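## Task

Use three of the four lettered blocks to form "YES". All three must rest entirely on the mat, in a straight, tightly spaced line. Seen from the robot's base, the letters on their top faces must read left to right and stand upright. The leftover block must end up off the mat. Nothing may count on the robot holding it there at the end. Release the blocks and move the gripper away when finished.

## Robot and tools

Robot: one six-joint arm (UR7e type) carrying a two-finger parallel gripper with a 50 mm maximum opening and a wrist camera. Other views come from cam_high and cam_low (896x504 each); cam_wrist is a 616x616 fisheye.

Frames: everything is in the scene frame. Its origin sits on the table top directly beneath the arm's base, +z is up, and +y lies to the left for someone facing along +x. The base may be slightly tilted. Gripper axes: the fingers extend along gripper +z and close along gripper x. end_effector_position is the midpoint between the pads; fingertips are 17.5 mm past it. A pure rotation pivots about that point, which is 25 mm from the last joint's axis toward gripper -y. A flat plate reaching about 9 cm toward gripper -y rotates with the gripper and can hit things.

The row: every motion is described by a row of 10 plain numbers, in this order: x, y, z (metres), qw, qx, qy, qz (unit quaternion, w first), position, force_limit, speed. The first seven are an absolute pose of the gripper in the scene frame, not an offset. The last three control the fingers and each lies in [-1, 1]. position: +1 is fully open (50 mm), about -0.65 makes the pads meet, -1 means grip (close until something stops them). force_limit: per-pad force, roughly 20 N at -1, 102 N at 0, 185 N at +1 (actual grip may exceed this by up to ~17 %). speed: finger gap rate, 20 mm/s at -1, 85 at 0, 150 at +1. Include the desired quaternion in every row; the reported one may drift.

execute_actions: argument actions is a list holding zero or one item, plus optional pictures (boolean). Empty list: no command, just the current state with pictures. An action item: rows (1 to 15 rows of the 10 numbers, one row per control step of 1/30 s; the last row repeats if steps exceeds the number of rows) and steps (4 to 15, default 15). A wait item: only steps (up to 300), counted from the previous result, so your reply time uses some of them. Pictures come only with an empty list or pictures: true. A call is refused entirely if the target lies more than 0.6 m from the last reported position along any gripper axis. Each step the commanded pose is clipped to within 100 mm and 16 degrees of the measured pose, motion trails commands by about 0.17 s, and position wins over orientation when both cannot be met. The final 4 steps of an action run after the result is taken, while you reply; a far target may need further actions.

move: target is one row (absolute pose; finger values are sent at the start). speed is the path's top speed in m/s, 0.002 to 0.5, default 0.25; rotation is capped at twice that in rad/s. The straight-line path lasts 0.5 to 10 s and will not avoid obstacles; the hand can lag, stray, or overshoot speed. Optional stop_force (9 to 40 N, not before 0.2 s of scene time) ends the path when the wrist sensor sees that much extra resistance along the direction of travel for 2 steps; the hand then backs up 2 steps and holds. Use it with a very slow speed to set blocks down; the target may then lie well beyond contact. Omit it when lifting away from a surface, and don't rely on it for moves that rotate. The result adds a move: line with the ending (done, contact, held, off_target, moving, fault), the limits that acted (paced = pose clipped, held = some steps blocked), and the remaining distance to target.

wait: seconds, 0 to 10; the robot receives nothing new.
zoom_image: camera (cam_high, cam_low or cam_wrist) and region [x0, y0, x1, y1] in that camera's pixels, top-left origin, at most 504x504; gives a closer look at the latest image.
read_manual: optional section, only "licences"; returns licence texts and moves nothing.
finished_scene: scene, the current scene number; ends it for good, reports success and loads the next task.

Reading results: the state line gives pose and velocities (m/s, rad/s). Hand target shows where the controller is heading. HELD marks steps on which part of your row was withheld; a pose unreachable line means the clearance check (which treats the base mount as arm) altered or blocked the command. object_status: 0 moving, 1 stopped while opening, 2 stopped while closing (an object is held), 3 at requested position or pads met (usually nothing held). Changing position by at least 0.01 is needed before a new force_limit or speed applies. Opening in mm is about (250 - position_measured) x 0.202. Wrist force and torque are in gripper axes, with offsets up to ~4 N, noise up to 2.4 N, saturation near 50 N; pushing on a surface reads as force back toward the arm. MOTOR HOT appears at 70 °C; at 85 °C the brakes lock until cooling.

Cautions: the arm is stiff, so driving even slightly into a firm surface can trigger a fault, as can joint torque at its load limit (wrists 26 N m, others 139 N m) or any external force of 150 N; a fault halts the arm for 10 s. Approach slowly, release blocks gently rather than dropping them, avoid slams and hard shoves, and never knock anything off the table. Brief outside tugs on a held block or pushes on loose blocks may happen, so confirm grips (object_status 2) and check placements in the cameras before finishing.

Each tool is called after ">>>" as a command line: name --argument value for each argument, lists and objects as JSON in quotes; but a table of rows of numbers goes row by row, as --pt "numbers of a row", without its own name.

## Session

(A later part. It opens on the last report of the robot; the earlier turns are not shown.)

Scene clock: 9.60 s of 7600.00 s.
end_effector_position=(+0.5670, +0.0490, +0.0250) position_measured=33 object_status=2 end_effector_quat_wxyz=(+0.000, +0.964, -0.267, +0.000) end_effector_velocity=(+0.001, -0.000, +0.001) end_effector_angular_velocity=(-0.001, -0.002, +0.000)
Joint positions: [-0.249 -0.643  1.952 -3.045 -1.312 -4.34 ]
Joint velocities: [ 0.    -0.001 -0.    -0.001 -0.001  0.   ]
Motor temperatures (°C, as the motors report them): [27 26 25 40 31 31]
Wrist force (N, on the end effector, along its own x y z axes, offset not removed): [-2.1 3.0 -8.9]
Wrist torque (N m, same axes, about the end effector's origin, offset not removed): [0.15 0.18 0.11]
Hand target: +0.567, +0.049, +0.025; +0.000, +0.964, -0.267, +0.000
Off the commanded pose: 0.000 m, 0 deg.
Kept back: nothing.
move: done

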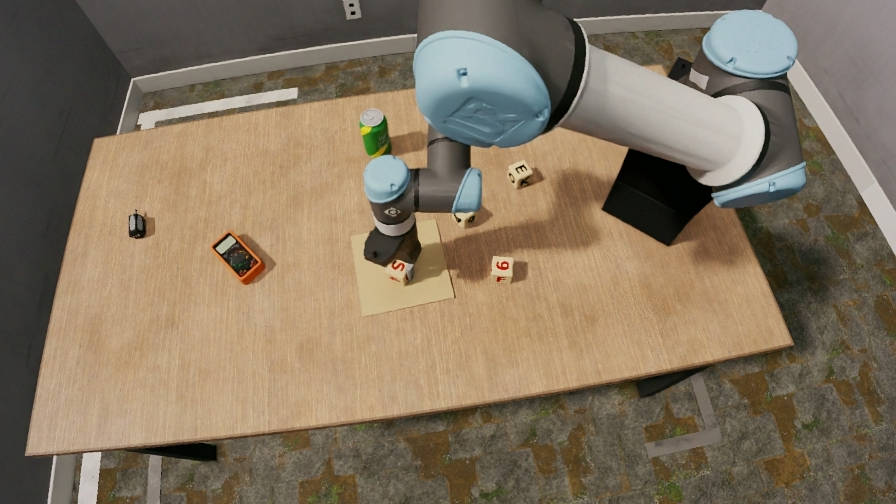

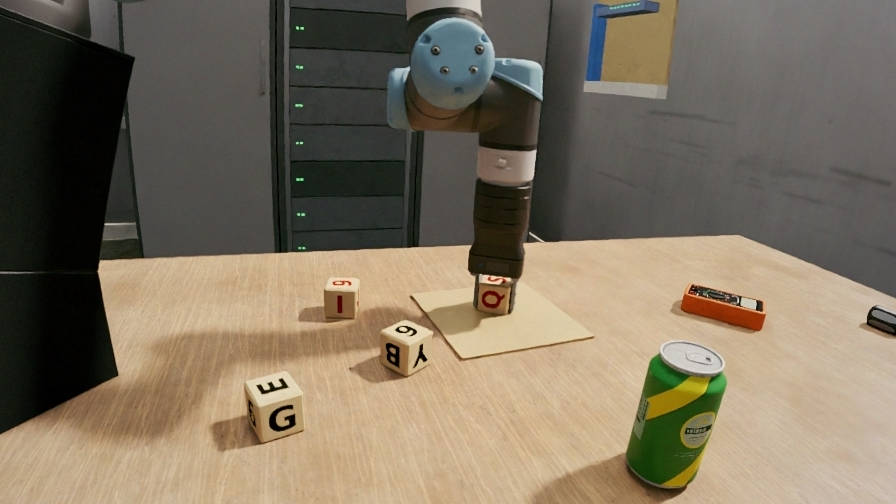

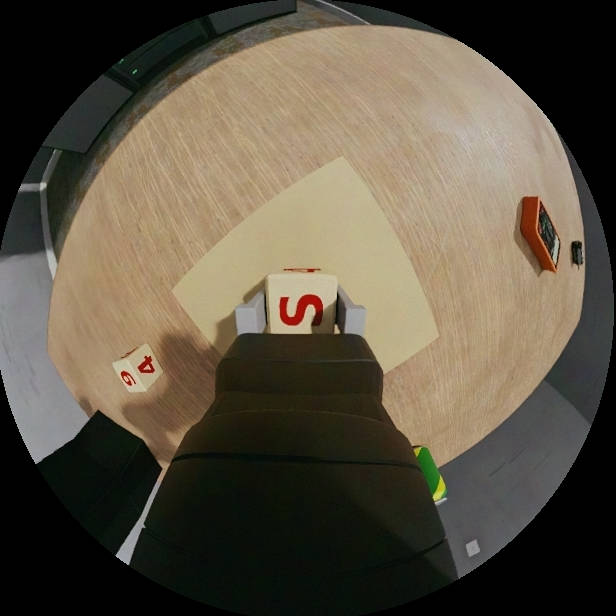

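>>> move --target '[0.567,0.045,0.04,0,0.9636,-0.2672,0,-1,-0.5,0.5]' --speed 0.1

>>> move --target '[0.565,-0.016,0.033,0,1,0,0,-1,-0.5,0.5]'

>>> move --target '[0.565,-0.016,0.0255,0,1,0,0,-1,-0.5,0.5]' --speed 0.02

>>> move --target '[0.565,-0.016,0.0255,0,1,0,0,1,-0.5,0.5]'

>>> move --target '[0.565,-0.016,0.10,0,1,0,0,1,-0.5,0.5]' --speed 0.15

>>> move --target '[0.40,-0.06,0.16,0,0.7071,-0.7071,0,1,-0.5,0.5]' --speed 0.4

>>> zoom_image --camera "cam_wrist" --region '[130,80,480,350]'

Scene clock: 10.80 s of 7600.00 s.
end_effector_position=(+0.5670, +0.0450, +0.0399) position_measured=33 object_status=2 end_effector_quat_wxyz=(-0.000, +0.964, -0.267, -0.000) end_effector_velocity=(-0.000, +0.000, +0.001) end_effector_angular_velocity=(+0.001, +0.001, +0.000)
Joint positions: [-0.263 -0.678  1.972 -3.025 -1.31  -4.354]
Joint velocities: [-0.001 -0.003  0.001  0.002  0.001 -0.002]
Motor temperatures (°C, as the motors report them): [27 26 25 40 31 31]
Wrist force (N, on the end effector, along its own x y z axes, offset not removed): [-2.1 1.0 -0.5]
Wrist torque (N m, same axes, about the end effector's origin, offset not removed): [0.06 0.42 0.12]
Hand target: +0.567, +0.045, +0.040; -0.000, +0.964, -0.267, -0.000
Off the commanded pose: 0.000 m, 0 deg.
Kept back: nothing.
move: done

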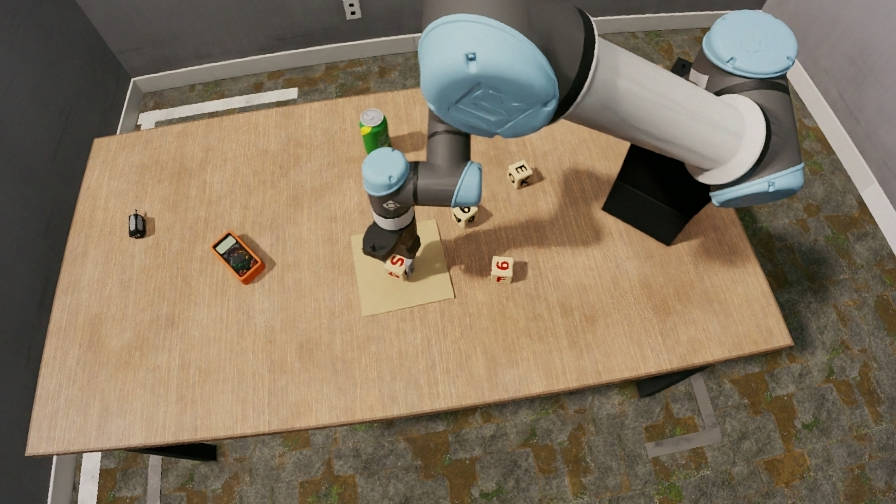

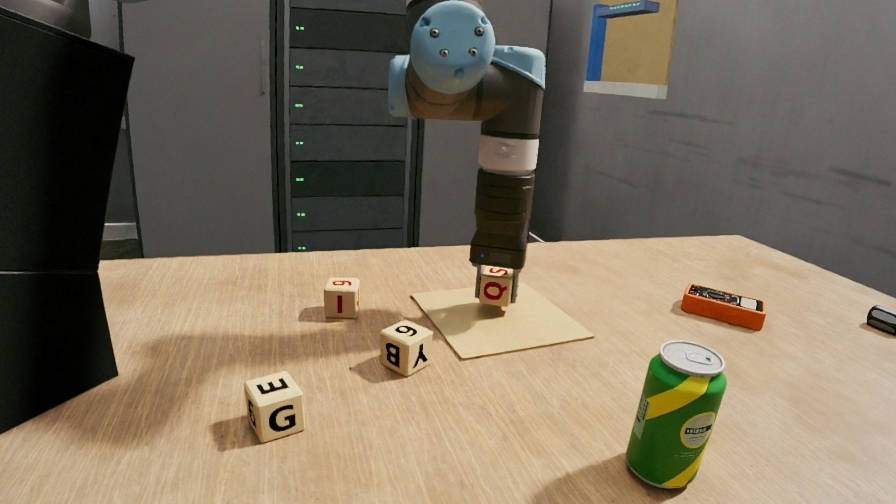

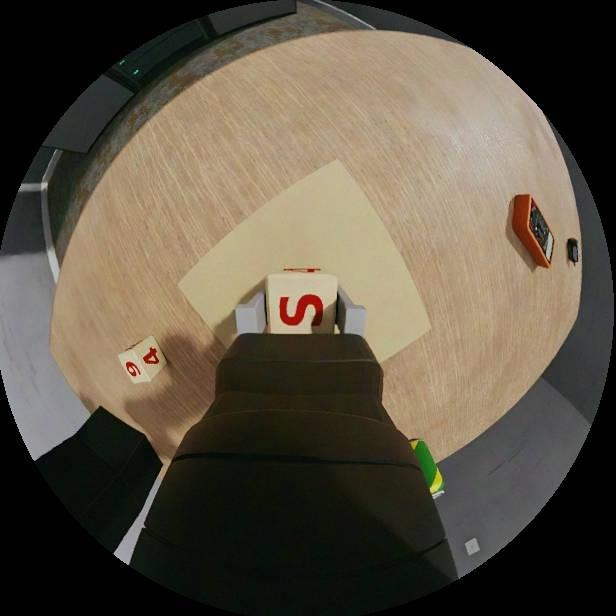

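Scene clock: 12.33 s of 7600.00 s.
end_effector_position=(+0.5651, -0.0159, +0.0330) position_measured=33 object_status=2 end_effector_quat_wxyz=(+0.000, +1.000, -0.000, +0.000) end_effector_velocity=(-0.000, -0.001, -0.001) end_effector_angular_velocity=(+0.002, +0.001, +0.007)
Joint positions: [-0.366 -0.63   1.918 -2.992 -1.295 -5.001]
Joint velocities: [-0.001  0.002 -0.001  0.002  0.002 -0.009]
Motor temperatures (°C, as the motors report them): [27 26 25 40 31 31]
Wrist force (N, on the end effector, along its own x y z axes, offset not removed): [-0.2 1.5 -1.7]
Wrist torque (N m, same axes, about the end effector's origin, offset not removed): [0.14 0.16 0.12]
Hand target: +0.565, -0.016, +0.033; -0.000, +1.000, -0.000, -0.000
Off the commanded pose: 0.000 m, 0 deg.
Kept back: nothing.
move: done

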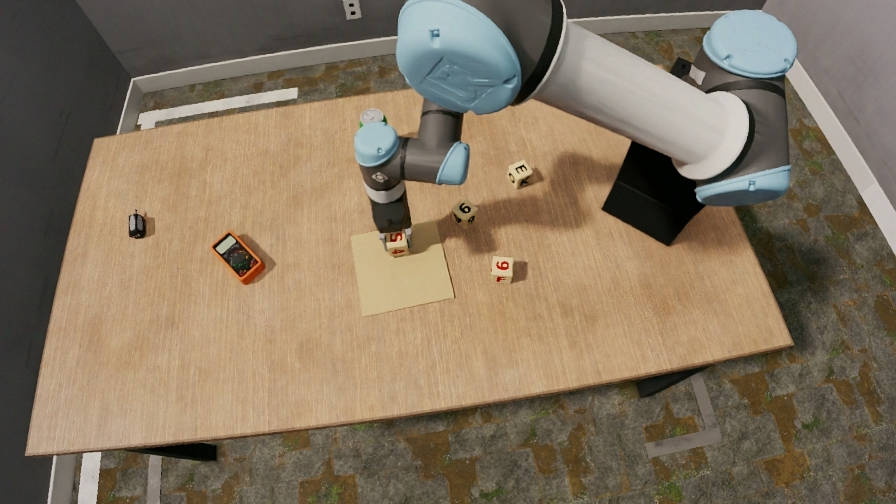

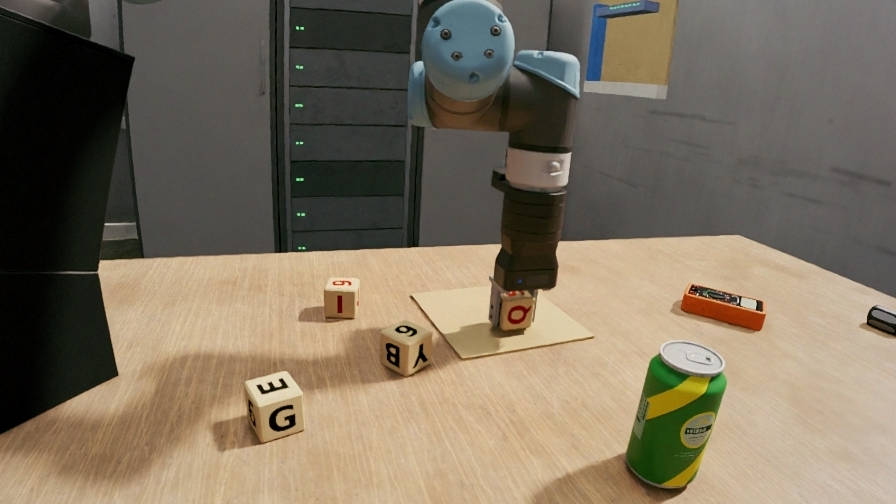

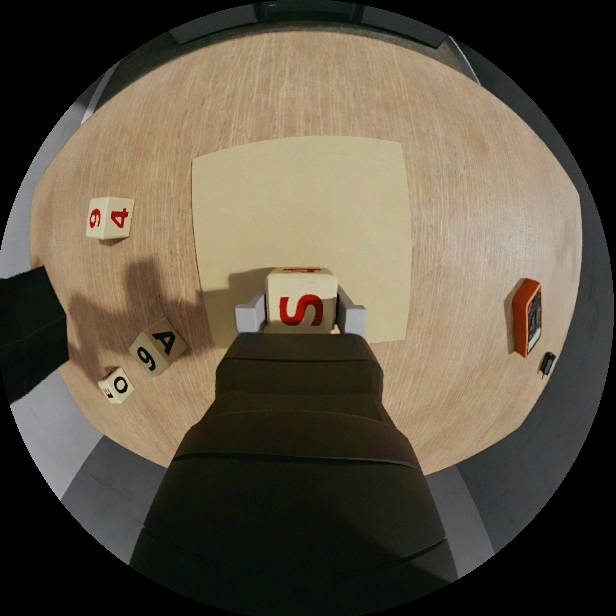

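Scene clock: 13.07 s of 7600.00 s.
end_effector_position=(+0.5650, -0.0160, +0.0256) position_measured=33 object_status=2 end_effector_quat_wxyz=(+0.000, +1.000, -0.000, +0.000) end_effector_velocity=(+0.000, +0.000, -0.001) end_effector_angular_velocity=(+0.001, +0.000, +0.000)
Joint positions: [-0.363 -0.612  1.908 -3.001 -1.295 -4.998]
Joint velocities: [ 0.001  0.002 -0.002 -0.     0.001  0.   ]
Motor temperatures (°C, as the motors report them): [27 26 25 40 31 31]
Wrist force (N, on the end effector, along its own x y z axes, offset not removed): [0.1 1.8 -2.7]
Wrist torque (N m, same axes, about the end effector's origin, offset not removed): [0.10 0.19 0.22]
Hand target: +0.565, -0.016, +0.026; +0.000, +1.000, +0.000, +0.000
Off the commanded pose: 0.000 m, 0 deg.
Kept back: nothing.
move: done

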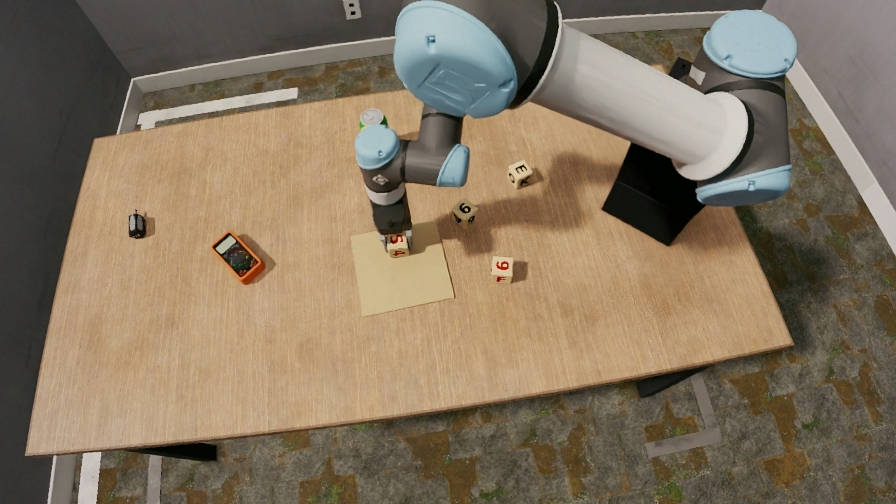

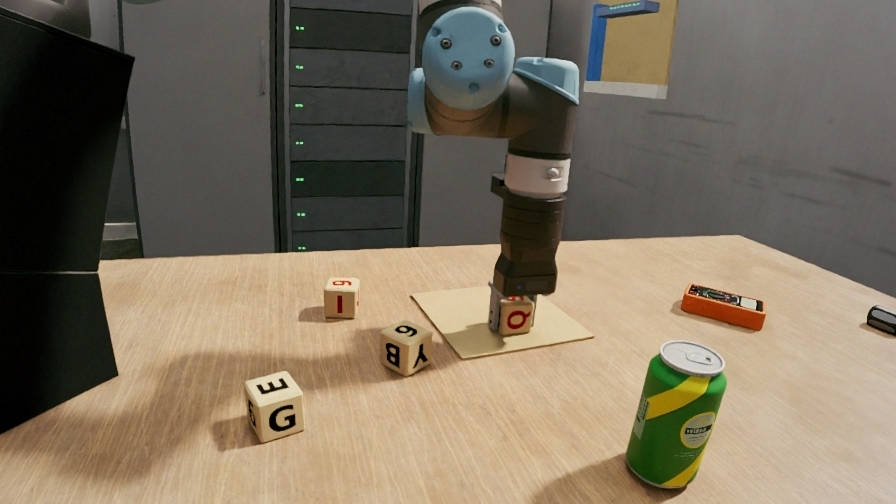

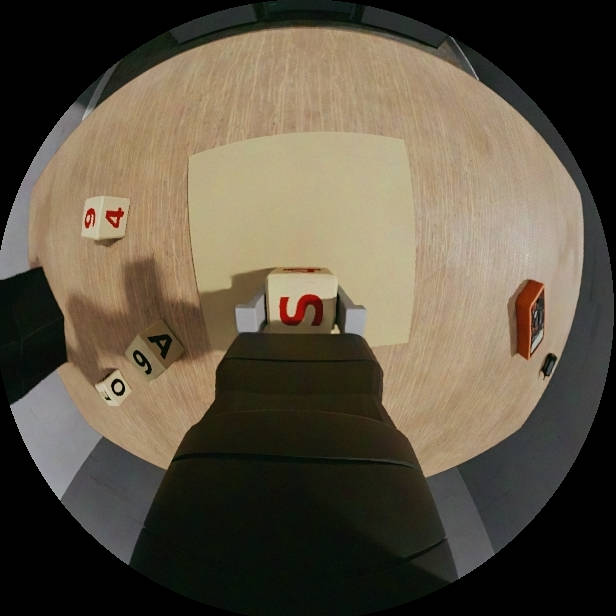

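Scene clock: 13.77 s of 7600.00 s.
end_effector_position=(+0.5650, -0.0160, +0.0255) position_measured=3 object_status=3 end_effector_quat_wxyz=(+0.000, +1.000, -0.000, +0.000) end_effector_velocity=(+0.000, -0.000, +0.000) end_effector_angular_velocity=(-0.001, +0.000, +0.000)
Joint positions: [-0.363 -0.611  1.908 -3.001 -1.295 -4.998]
Joint velocities: [ 0.    -0.    -0.001  0.001 -0.001 -0.   ]
Motor temperatures (°C, as the motors report them): [27 26 25 40 31 31]
Wrist force (N, on the end effector, along its own x y z axes, offset not removed): [-2.0 1.6 -2.6]
Wrist torque (N m, same axes, about the end effector's origin, offset not removed): [0.16 0.51 0.08]
Hand target: +0.565, -0.016, +0.026; +0.000, +1.000, +0.000, -0.000
Off the commanded pose: 0.000 m, 0 deg.
Kept back: nothing.
move: done

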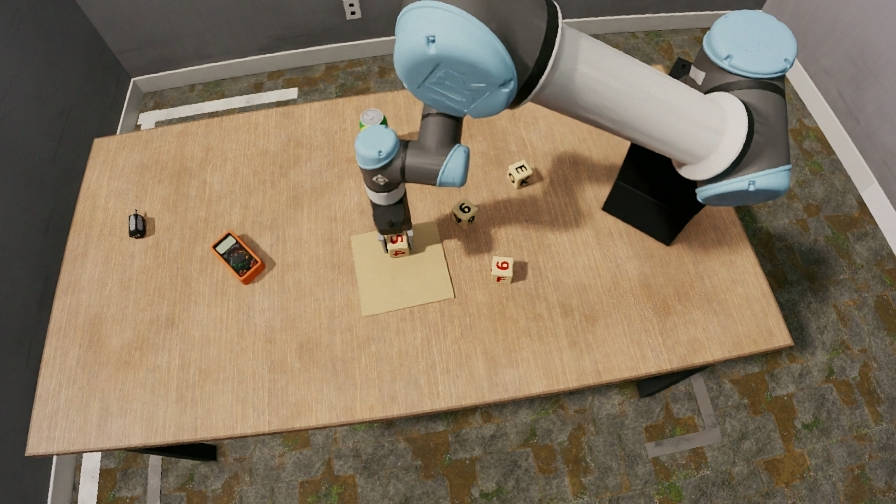

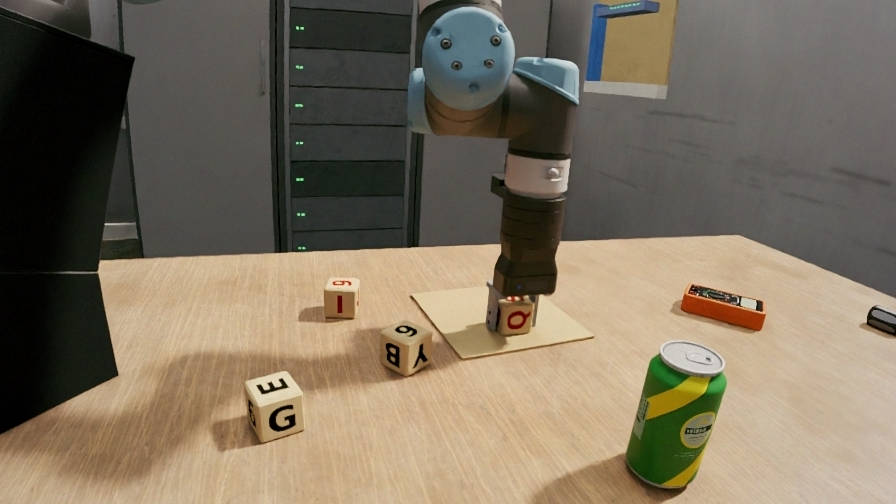

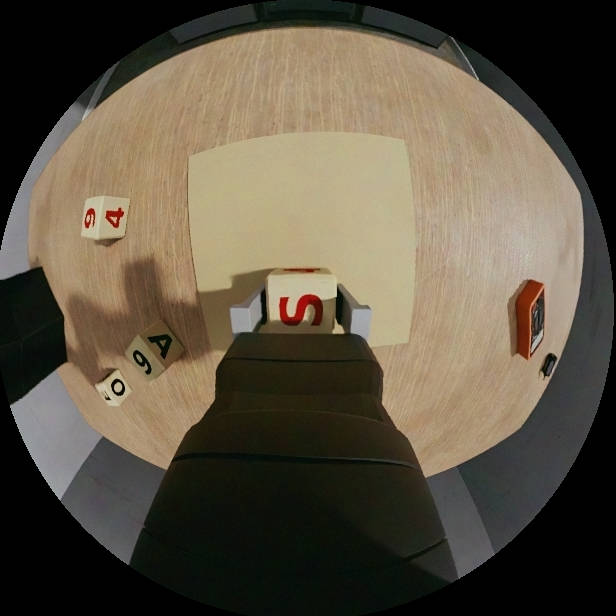

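Scene clock: 14.73 s of 7600.00 s.
end_effector_position=(+0.5650, -0.0160, +0.0998) position_measured=3 object_status=3 end_effector_quat_wxyz=(-0.000, +1.000, -0.000, -0.000) end_effector_velocity=(-0.000, -0.000, +0.001) end_effector_angular_velocity=(-0.001, +0.001, +0.000)
Joint positions: [-0.4   -0.796  1.995 -2.893 -1.291 -5.036]
Joint velocities: [-0.001 -0.003  0.001  0.002 -0.001 -0.001]
Motor temperatures (°C, as the motors report them): [27 26 25 40 31 31]
Wrist force (N, on the end effector, along its own x y z axes, offset not removed): [-2.1 0.3 -1.9]
Wrist torque (N m, same axes, about the end effector's origin, offset not removed): [-0.10 0.56 0.13]
Hand target: +0.565, -0.016, +0.100; -0.000, +1.000, -0.000, -0.000
Off the commanded pose: 0.000 m, 0 deg.
Kept back: nothing.
move: done

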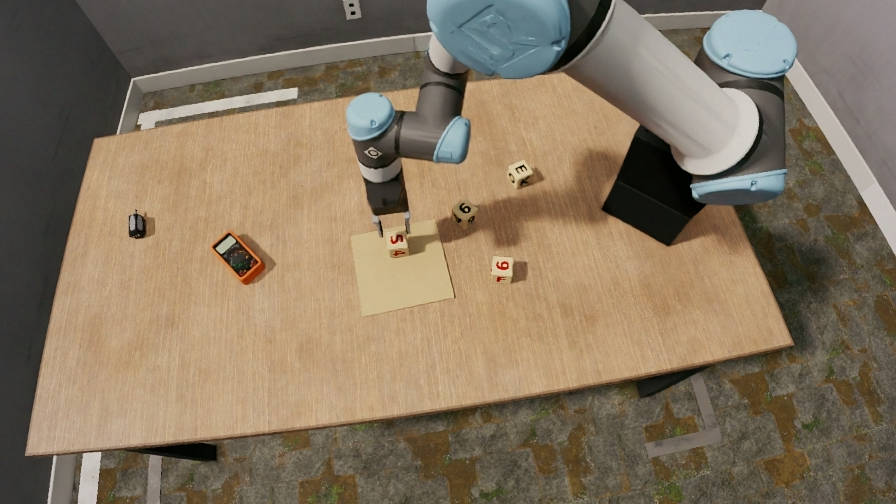

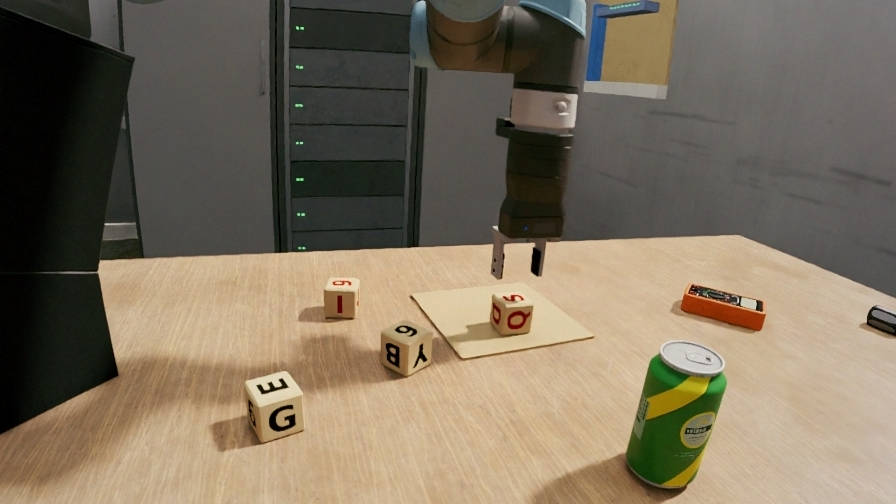

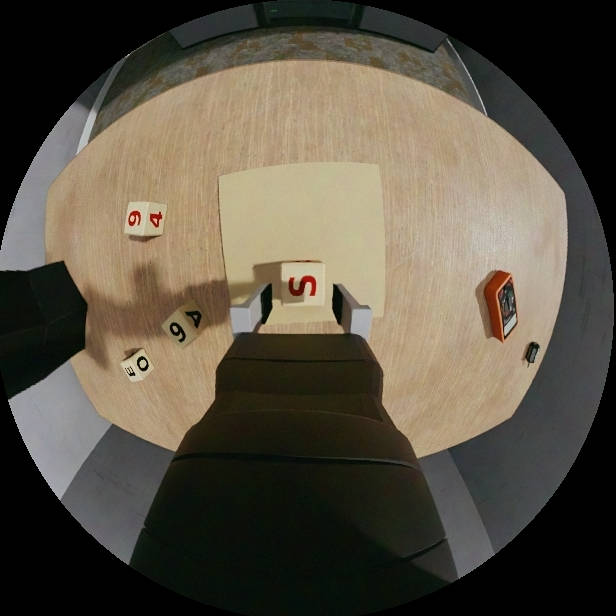

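Scene clock: 17.23 s of 7600.00 s.
end_effector_position=(+0.4001, -0.0601, +0.1600) position_measured=3 object_status=3 end_effector_quat_wxyz=(-0.000, +0.707, -0.707, -0.000) end_effector_velocity=(-0.001, -0.001, +0.000) end_effector_angular_velocity=(-0.002, +0.001, -0.006)
Joint positions: [-0.661 -0.979  2.544 -3.18  -1.268 -3.738]
Joint velocities: [-0.001  0.     0.002 -0.002 -0.002  0.005]
Motor temperatures (°C, as the motors report them): [27 26 25 40 31 31]
Wrist force (N, on the end effector, along its own x y z axes, offset not removed): [0.0 2.5 -1.9]
Wrist torque (N m, same axes, about the end effector's origin, offset not removed): [0.24 0.10 0.07]
Hand target: +0.400, -0.060, +0.160; -0.000, +0.707, -0.707, -0.000
Off the commanded pose: 0.000 m, 0 deg.
Kept back: nothing.
move: done

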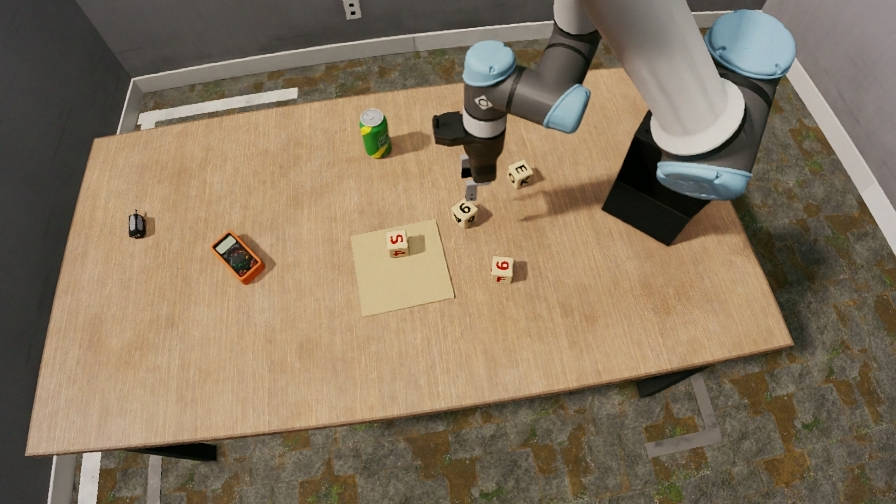

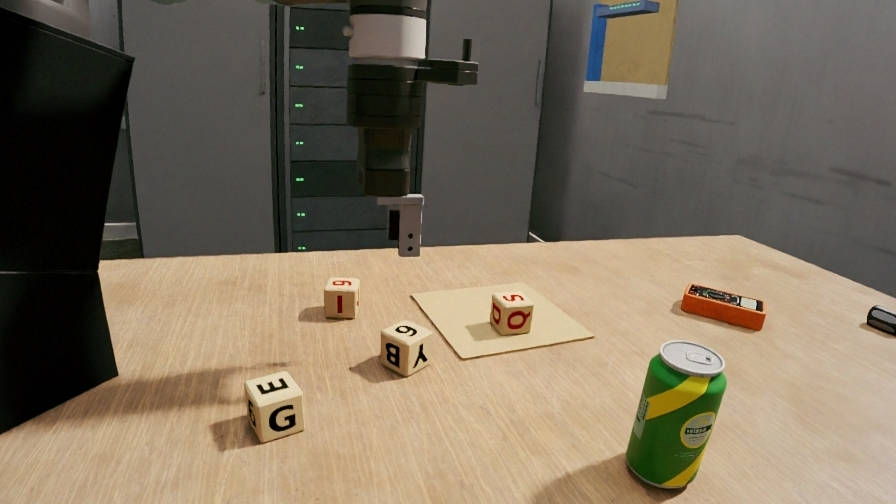

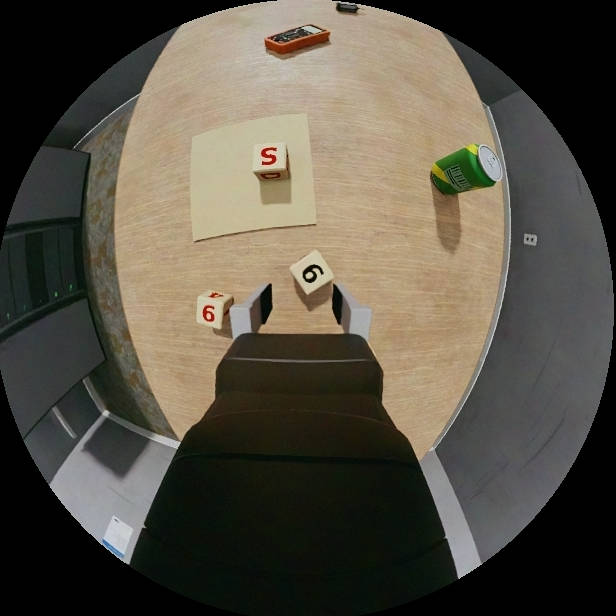

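Region (130, 80, 480, 350) of cam_wrist's 616x616 image, scaled by 1.440, with more detail than that image has; it fills the top 389 rows of this view, and the rest is white.

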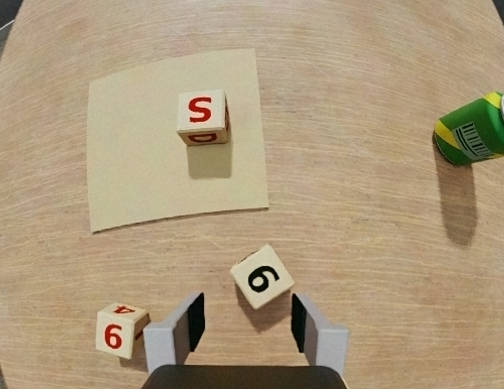

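>>> move --target '[0.405,-0.067,0.08,0,0.2672,-0.9636,0,1,-0.5,0.5]' --speed 0.35

>>> zoom_image --camera "cam_wrist" --region '[180,130,440,350]'

Scene clock: 20.27 s of 7600.00 s.
end_effector_position=(+0.4050, -0.0670, +0.0801) position_measured=3 object_status=3 end_effector_quat_wxyz=(+0.000, -0.267, +0.964, +0.000) end_effector_velocity=(+0.001, +0.000, -0.000) end_effector_angular_velocity=(-0.001, -0.001, -0.006)
Joint positions: [-0.537 -0.705  2.419 -3.367 -1.276 -2.579]
Joint velocities: [ 0.002  0.001 -0.001 -0.002 -0.     0.008]
Motor temperatures (°C, as the motors report them): [27 26 25 40 31 31]
Wrist force (N, on the end effector, along its own x y z axes, offset not removed): [-0.2 2.3 -2.2]
Wrist torque (N m, same axes, about the end effector's origin, offset not removed): [0.21 0.21 0.04]
Hand target: +0.405, -0.067, +0.080; -0.000, -0.267, +0.964, -0.000
Off the commanded pose: 0.000 m, 0 deg.
Kept back: nothing.
move: done

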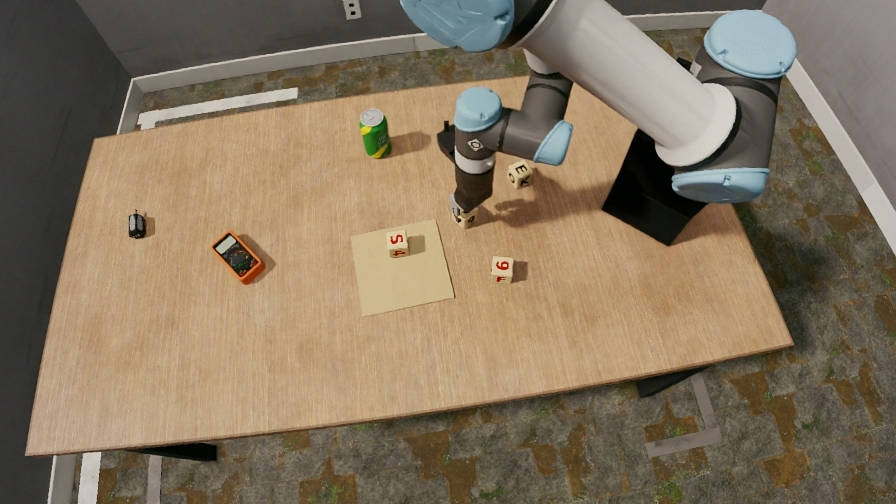

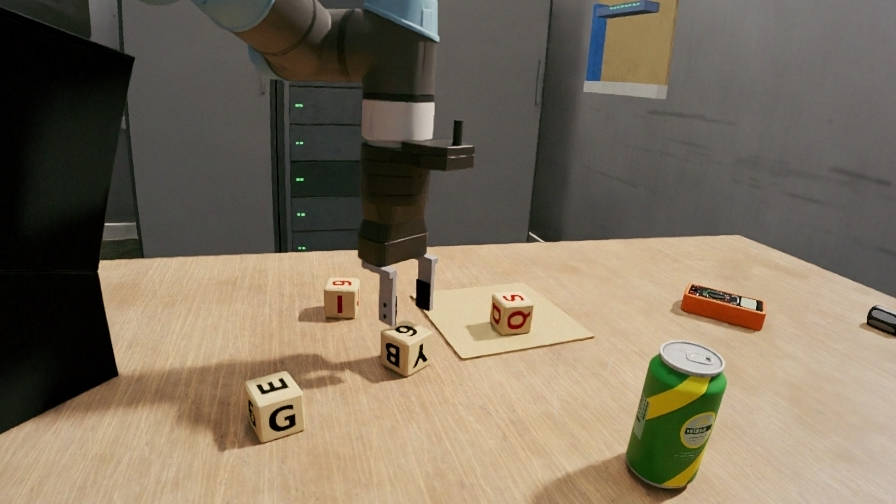

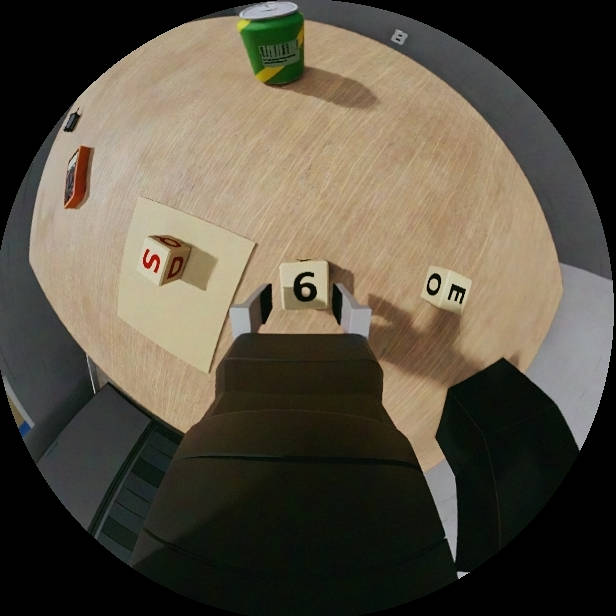

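Region (180, 130, 440, 350) of cam_wrist's 616x616 image, scaled by 1.938, with more detail than that image has; it fills the top 426 rows of this view, and the rest is white.

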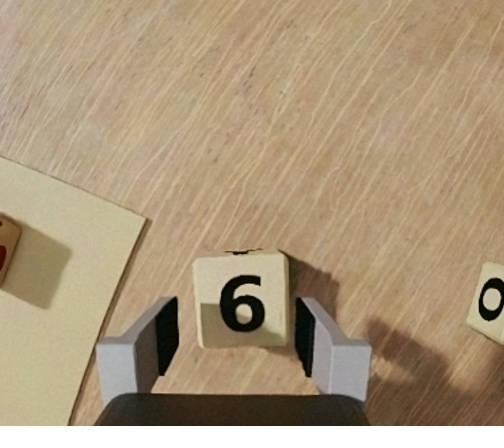

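>>> move --target '[0.4075,-0.075,0.075,0.1119,0.2701,-0.8835,-0.3660,1,-0.5,0.5]' --speed 0.3

>>> zoom_image --camera "cam_wrist" --region '[180,130,440,350]'

Scene clock: 22.33 s of 7600.00 s.
end_effector_position=(+0.4075, -0.0750, +0.0751) position_measured=3 object_status=3 end_effector_quat_wxyz=(-0.112, -0.270, +0.884, +0.366) end_effector_velocity=(-0.001, +0.000, -0.001) end_effector_angular_velocity=(+0.005, +0.008, +0.004)
Joint positions: [-0.685 -0.648  1.876 -2.002 -1.107 -3.114]
Joint velocities: [ 0.002  0.005 -0.007  0.012 -0.004 -0.003]
Motor temperatures (°C, as the motors report them): [27 26 25 40 31 31]
Wrist force (N, on the end effector, along its own x y z axes, offset not removed): [-1.6 1.3 -0.6]
Wrist torque (N m, same axes, about the end effector's origin, offset not removed): [0.07 0.44 0.21]
Hand target: +0.408, -0.075, +0.075; -0.112, -0.270, +0.883, +0.366
Off the commanded pose: 0.000 m, 0 deg.
Kept back: nothing.
move: done

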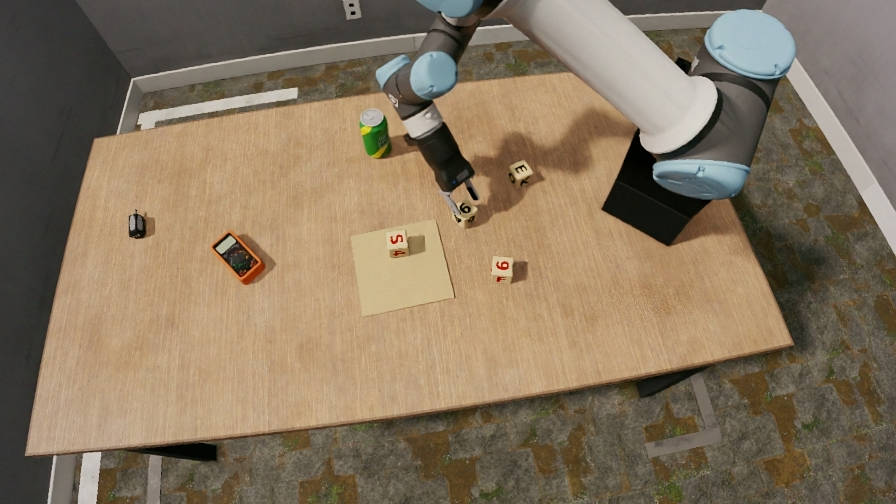

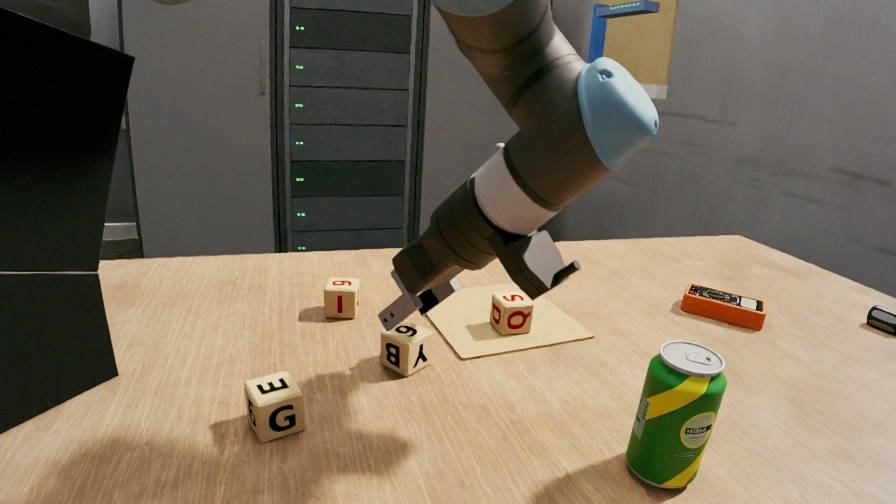

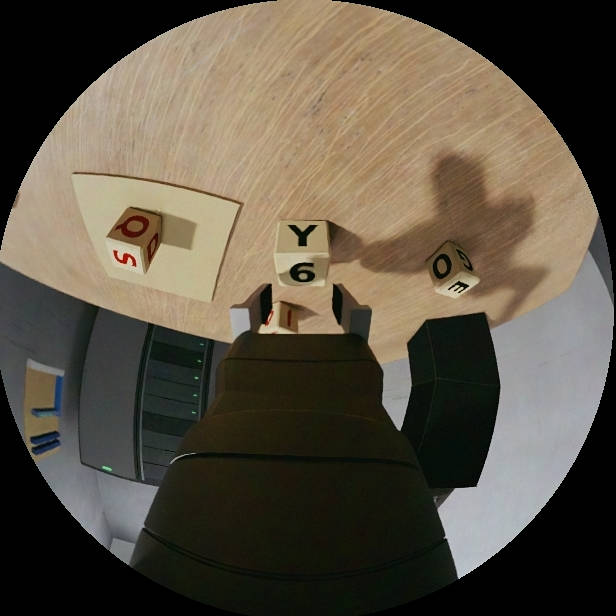

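Region (180, 130, 440, 350) of cam_wrist's 616x616 image, scaled by 1.938, with more detail than that image has; it fills the top 426 rows of this view, and the rest is white.

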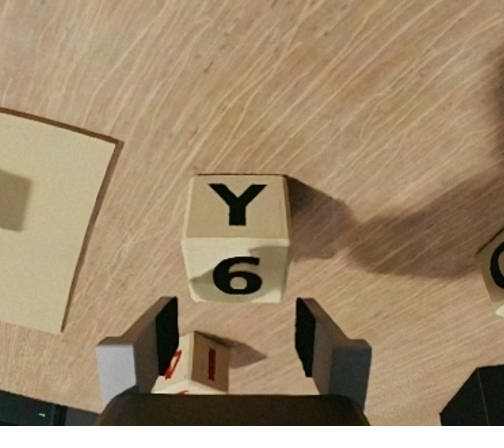

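>>> move --target '[0.4075,-0.075,0.029,0.1119,0.2701,-0.8835,-0.3660,1,-0.5,0.5]' --speed 0.06

Scene clock: 24.13 s of 7600.00 s.
end_effector_position=(+0.4075, -0.0750, +0.0291) position_measured=3 object_status=3 end_effector_quat_wxyz=(-0.112, -0.270, +0.884, +0.366) end_effector_velocity=(-0.001, +0.000, -0.002) end_effector_angular_velocity=(+0.000, +0.002, -0.000)
Joint positions: [-0.66  -0.541  1.825 -2.067 -1.09  -3.094]
Joint velocities: [ 0.001  0.004 -0.002 -0.001 -0.     0.001]
Motor temperatures (°C, as the motors report them): [27 26 25 40 31 31]
Wrist force (N, on the end effector, along its own x y z axes, offset not removed): [-0.4 1.5 -0.6]
Wrist torque (N m, same axes, about the end effector's origin, offset not removed): [0.15 0.12 0.03]
Hand target: +0.408, -0.075, +0.029; -0.112, -0.270, +0.884, +0.366
Off the commanded pose: 0.000 m, 0 deg.
Kept back: nothing.
move: done

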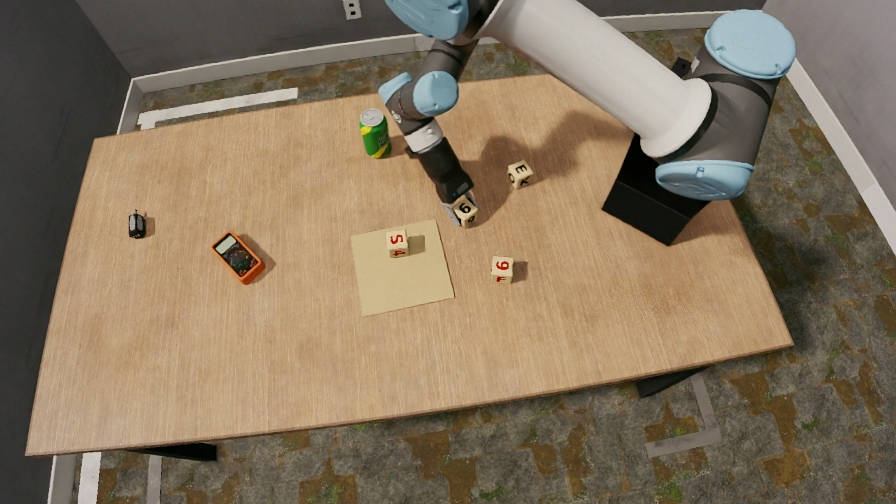

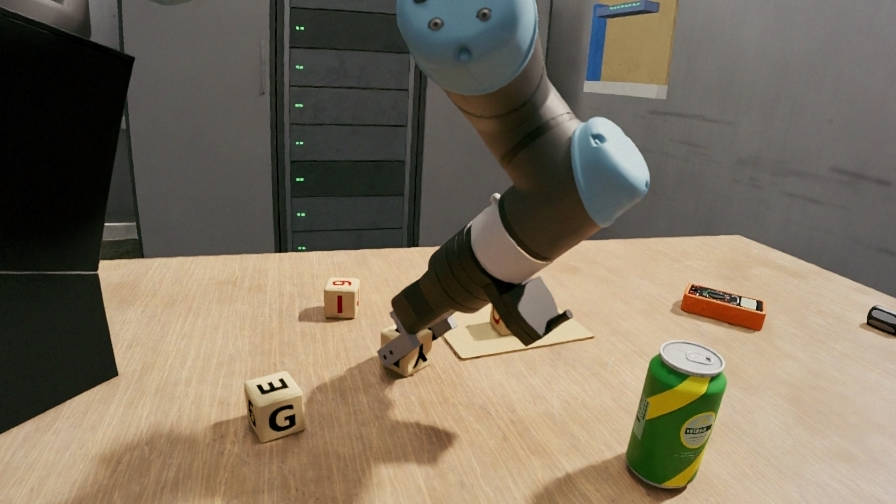

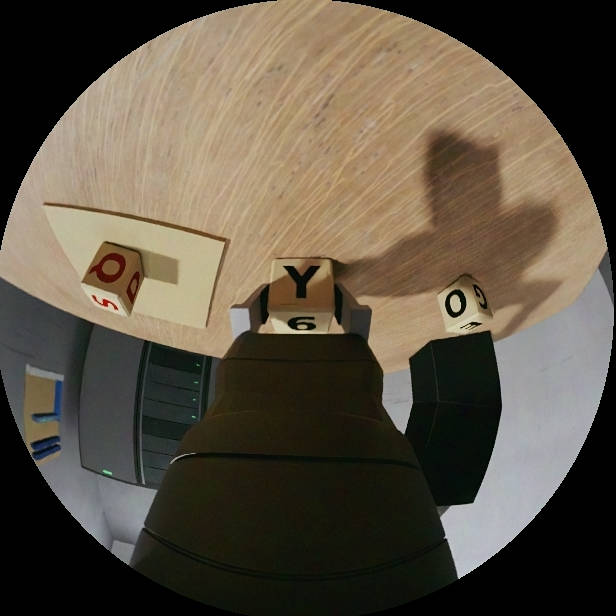

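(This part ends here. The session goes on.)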